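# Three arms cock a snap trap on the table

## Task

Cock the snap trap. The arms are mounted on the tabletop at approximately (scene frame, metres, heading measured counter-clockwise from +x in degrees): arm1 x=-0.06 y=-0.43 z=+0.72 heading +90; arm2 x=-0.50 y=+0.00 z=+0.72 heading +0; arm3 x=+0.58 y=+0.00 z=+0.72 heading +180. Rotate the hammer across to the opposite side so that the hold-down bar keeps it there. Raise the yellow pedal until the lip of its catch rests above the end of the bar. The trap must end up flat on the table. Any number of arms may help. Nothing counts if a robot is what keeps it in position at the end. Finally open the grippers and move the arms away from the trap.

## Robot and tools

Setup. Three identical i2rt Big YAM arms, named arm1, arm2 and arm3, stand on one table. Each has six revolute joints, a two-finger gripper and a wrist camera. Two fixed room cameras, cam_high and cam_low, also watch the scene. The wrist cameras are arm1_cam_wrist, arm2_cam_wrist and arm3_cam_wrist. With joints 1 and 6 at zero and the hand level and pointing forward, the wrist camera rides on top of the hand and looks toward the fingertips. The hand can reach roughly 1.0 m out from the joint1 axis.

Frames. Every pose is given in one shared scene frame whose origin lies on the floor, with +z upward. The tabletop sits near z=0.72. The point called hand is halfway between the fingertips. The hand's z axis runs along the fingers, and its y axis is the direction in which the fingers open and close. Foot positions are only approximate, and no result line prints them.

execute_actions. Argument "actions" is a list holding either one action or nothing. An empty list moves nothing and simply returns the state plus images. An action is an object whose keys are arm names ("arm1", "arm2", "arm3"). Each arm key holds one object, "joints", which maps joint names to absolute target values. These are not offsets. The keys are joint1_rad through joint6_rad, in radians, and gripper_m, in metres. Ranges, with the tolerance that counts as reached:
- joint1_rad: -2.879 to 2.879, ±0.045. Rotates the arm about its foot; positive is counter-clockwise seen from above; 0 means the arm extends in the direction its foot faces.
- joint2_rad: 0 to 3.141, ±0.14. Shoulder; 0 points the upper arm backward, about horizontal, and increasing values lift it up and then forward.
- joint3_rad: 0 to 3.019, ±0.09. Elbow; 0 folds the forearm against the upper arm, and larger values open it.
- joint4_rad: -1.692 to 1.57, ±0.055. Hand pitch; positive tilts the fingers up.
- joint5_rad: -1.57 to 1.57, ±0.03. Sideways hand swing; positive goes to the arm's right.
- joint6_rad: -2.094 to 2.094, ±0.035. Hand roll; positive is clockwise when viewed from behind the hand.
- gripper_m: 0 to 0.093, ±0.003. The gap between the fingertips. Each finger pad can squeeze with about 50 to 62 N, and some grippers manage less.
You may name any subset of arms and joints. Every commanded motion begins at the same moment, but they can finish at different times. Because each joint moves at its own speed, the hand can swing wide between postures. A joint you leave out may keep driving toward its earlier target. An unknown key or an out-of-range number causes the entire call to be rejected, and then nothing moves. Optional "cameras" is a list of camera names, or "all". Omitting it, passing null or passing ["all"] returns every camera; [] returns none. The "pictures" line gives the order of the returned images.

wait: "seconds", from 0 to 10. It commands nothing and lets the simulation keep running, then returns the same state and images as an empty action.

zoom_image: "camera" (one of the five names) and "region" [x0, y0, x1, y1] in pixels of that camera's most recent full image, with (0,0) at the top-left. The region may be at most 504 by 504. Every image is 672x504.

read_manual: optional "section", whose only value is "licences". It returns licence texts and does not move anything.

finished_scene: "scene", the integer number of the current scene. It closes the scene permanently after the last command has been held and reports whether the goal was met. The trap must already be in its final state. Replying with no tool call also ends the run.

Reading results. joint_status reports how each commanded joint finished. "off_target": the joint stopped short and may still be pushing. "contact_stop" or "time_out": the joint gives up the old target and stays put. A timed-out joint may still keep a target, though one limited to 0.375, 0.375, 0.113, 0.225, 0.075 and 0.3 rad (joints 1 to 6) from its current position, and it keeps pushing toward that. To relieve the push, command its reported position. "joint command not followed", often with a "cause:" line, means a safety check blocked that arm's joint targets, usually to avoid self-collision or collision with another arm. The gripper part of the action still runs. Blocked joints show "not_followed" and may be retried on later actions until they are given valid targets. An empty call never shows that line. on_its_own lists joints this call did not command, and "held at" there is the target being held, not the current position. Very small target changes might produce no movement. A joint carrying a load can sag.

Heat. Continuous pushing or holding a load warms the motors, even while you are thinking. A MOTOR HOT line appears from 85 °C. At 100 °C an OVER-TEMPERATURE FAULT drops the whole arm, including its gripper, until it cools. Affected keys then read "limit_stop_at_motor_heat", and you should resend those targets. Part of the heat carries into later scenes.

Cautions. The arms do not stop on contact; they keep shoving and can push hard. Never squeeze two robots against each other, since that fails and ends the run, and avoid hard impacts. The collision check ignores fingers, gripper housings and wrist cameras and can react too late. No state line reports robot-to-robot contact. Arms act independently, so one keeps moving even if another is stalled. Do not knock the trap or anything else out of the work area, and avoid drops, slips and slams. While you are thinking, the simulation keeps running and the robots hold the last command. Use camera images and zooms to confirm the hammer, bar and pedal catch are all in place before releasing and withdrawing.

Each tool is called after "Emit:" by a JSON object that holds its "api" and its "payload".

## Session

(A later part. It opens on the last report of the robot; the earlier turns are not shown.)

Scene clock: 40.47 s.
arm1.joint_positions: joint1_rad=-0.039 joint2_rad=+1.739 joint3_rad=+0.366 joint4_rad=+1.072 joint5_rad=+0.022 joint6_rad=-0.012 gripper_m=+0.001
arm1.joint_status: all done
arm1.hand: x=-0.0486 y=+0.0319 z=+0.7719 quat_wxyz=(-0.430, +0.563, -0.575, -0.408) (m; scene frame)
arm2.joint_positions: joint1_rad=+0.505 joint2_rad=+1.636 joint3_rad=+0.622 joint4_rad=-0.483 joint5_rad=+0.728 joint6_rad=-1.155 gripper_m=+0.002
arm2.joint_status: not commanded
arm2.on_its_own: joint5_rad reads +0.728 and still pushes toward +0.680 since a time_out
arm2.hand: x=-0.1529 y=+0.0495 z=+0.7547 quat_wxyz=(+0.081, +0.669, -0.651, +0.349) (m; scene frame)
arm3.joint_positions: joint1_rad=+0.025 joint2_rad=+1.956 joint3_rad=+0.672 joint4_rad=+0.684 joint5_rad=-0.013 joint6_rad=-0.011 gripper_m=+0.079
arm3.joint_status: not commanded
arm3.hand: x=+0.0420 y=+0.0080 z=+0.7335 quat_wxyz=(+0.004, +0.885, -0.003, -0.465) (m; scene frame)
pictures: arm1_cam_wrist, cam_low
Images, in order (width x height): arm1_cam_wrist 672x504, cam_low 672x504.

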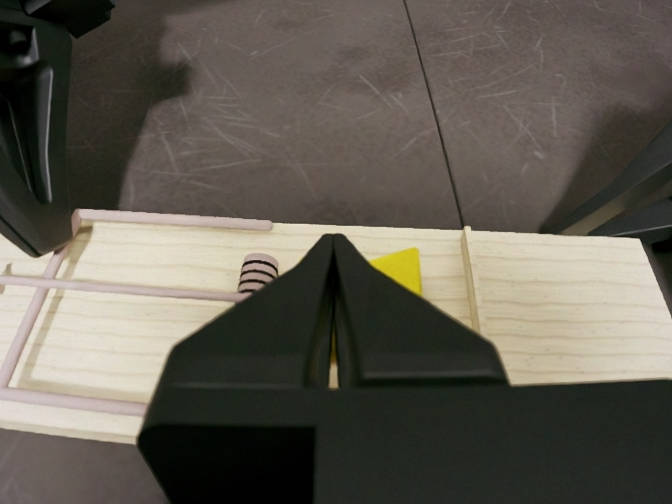

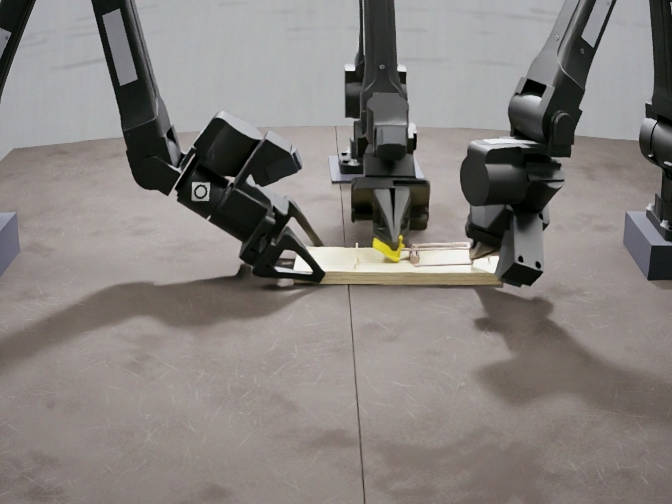

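Lip over the tip. Release.

Emit:
{"api": "execute_actions", "payload": {"actions": [{"arm2":{"joints":{"joint2_rad":1.64,"joint3_rad":0.6,"joint5_rad":0.72,"gripper_m":0.012}}}], "cameras": ["cam_low"]}}

Emit:
{"api": "execute_actions", "payload": {"actions": [{"arm2":{"joints":{"joint1_rad":0.6,"joint2_rad":1.4,"joint3_rad":0.65}},"arm1":{"joints":{"joint1_rad":-0.055,"joint2_rad":1.68}},"arm3":{"joints":{"joint2_rad":1.95,"joint3_rad":0.67,"joint4_rad":0.68}}}], "cameras": ["cam_low"]}}

Emit:
{"api": "execute_actions", "payload": {"actions": [{"arm2":{"joints":{"joint2_rad":1.0}},"arm1":{"joints":{"joint2_rad":1.2}},"arm3":{"joints":{"gripper_m":0.093}}}], "cameras": []}}

Emit:
{"api": "execute_actions", "payload": {"actions": [{"arm1":{"joints":{"joint2_rad":0.9,"joint4_rad":0.3}},"arm3":{"joints":{"joint2_rad":1.5,"joint3_rad":0.55}}}], "cameras": ["cam_low"]}}

Scene clock: 41.40 s.
arm1.joint_positions: joint1_rad=-0.039 joint2_rad=+1.739 joint3_rad=+0.366 joint4_rad=+1.072 joint5_rad=+0.022 joint6_rad=-0.012 gripper_m=+0.001
arm1.joint_status: not commanded
arm1.hand: x=-0.0486 y=+0.0319 z=+0.7719 quat_wxyz=(-0.430, +0.563, -0.575, -0.408) (m; scene frame)
arm2.joint_positions: joint1_rad=+0.509 joint2_rad=+1.634 joint3_rad=+0.620 joint4_rad=-0.485 joint5_rad=+0.739 joint6_rad=-1.155 gripper_m=+0.012
arm2.joint_status: all done
arm2.hand: x=-0.1535 y=+0.0491 z=+0.7561 quat_wxyz=(+0.083, +0.669, -0.649, +0.353) (m; scene frame)
arm3.joint_positions: joint1_rad=+0.025 joint2_rad=+1.956 joint3_rad=+0.672 joint4_rad=+0.684 joint5_rad=-0.013 joint6_rad=-0.011 gripper_m=+0.079
arm3.joint_status: not commanded
arm3.hand: x=+0.0421 y=+0.0080 z=+0.7334 quat_wxyz=(+0.004, +0.885, -0.003, -0.465) (m; scene frame)
pictures: cam_low
Images, in order (width x height): cam_low 672x504.

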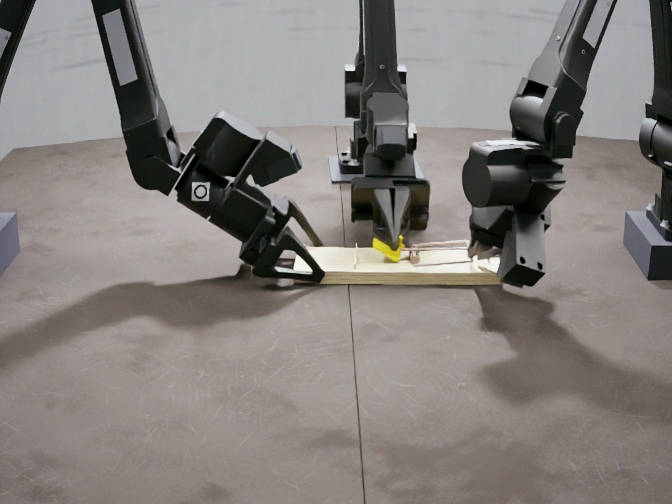

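Scene clock: 42.33 s.
arm1.joint_positions: joint1_rad=-0.048 joint2_rad=+1.692 joint3_rad=+0.366 joint4_rad=+1.072 joint5_rad=+0.014 joint6_rad=-0.012 gripper_m=+0.001
arm1.joint_status: all done
arm1.hand: x=-0.0460 y=+0.0354 z=+0.7928 quat_wxyz=(-0.443, +0.552, -0.566, -0.422) (m; scene frame)
arm2.joint_positions: joint1_rad=+0.600 joint2_rad=+1.396 joint3_rad=+0.623 joint4_rad=-0.516 joint5_rad=+0.720 joint6_rad=-1.155 gripper_m=+0.012
arm2.joint_status: all done
arm2.hand: x=-0.1420 y=+0.0944 z=+0.8307 quat_wxyz=(-0.031, +0.669, -0.641, +0.374) (m; scene frame)
arm3.joint_positions: joint1_rad=+0.025 joint2_rad=+1.956 joint3_rad=+0.675 joint4_rad=+0.684 joint5_rad=-0.009 joint6_rad=-0.009 gripper_m=+0.079
arm3.joint_status: all done
arm3.hand: x=+0.0405 y=+0.0087 z=+0.7344 quat_wxyz=(+0.002, +0.885, -0.005, -0.466) (m; scene frame)
pictures: cam_low
Images, in order (width x height): cam_low 672x504.

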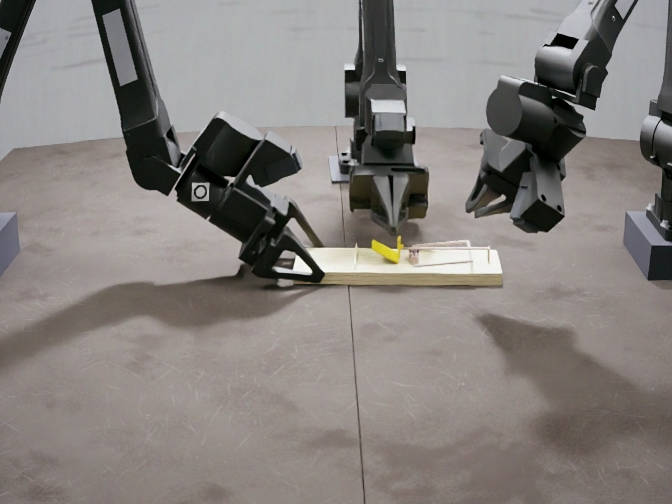

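Scene clock: 43.53 s.
arm1.joint_positions: joint1_rad=-0.048 joint2_rad=+1.199 joint3_rad=+0.366 joint4_rad=+1.072 joint5_rad=+0.014 joint6_rad=-0.012 gripper_m=+0.001
arm1.joint_status: all done
arm1.hand: x=-0.0459 y=+0.0132 z=+1.0105 quat_wxyz=(-0.568, +0.430, -0.444, -0.544) (m; scene frame)
arm2.joint_positions: joint1_rad=+0.600 joint2_rad=+0.995 joint3_rad=+0.623 joint4_rad=-0.517 joint5_rad=+0.720 joint6_rad=-1.155 gripper_m=+0.012
arm2.joint_status: all done
arm2.hand: x=-0.1403 y=+0.0956 z=+0.9657 quat_wxyz=(-0.209, +0.590, -0.663, +0.410) (m; scene frame)
arm3.joint_positions: joint1_rad=+0.025 joint2_rad=+1.956 joint3_rad=+0.675 joint4_rad=+0.684 joint5_rad=-0.009 joint6_rad=-0.010 gripper_m=+0.093
arm3.joint_status: all done
arm3.hand: x=+0.0405 y=+0.0087 z=+0.7344 quat_wxyz=(+0.002, +0.885, -0.004, -0.466) (m; scene frame)
pictures: none
No camera images: the call's "cameras" was empty. Leave "cameras" out to get every camera's image.

Scene clock: 44.93 s.
arm1.joint_positions: joint1_rad=-0.048 joint2_rad=+0.892 joint3_rad=+0.366 joint4_rad=+0.317 joint5_rad=+0.014 joint6_rad=-0.012 gripper_m=+0.001
arm1.joint_status: all done
arm1.hand: x=-0.0469 y=-0.0224 z=+0.9519 quat_wxyz=(-0.456, +0.542, -0.556, -0.434) (m; scene frame)
arm2.joint_positions: joint1_rad=+0.600 joint2_rad=+0.995 joint3_rad=+0.623 joint4_rad=-0.517 joint5_rad=+0.720 joint6_rad=-1.155 gripper_m=+0.012
arm2.joint_status: not commanded
arm2.hand: x=-0.1403 y=+0.0956 z=+0.9657 quat_wxyz=(-0.209, +0.590, -0.663, +0.410) (m; scene frame)
arm3.joint_positions: joint1_rad=+0.025 joint2_rad=+1.496 joint3_rad=+0.542 joint4_rad=+0.678 joint5_rad=-0.009 joint6_rad=-0.012 gripper_m=+0.093
arm3.joint_status: all done
arm3.hand: x=+0.0607 y=+0.0103 z=+0.9174 quat_wxyz=(-0.002, +0.799, -0.003, -0.601) (m; scene frame)
pictures: cam_low
Images, in order (width x height): cam_low 672x504.

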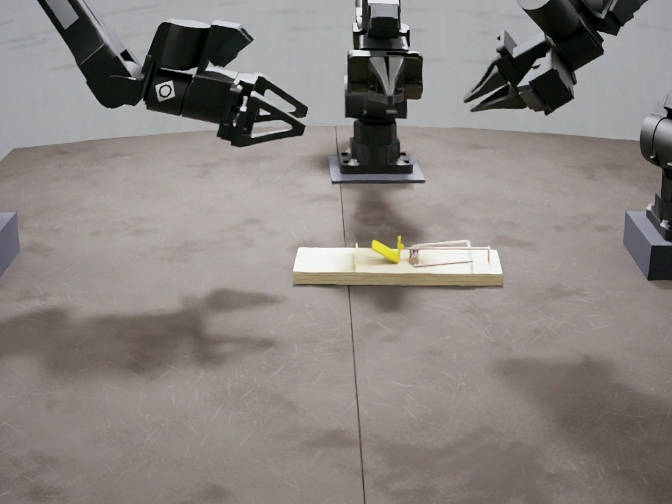

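Emit:
{"api": "finished_scene", "payload": {"scene": 2}}

The scene is finished: the task was done.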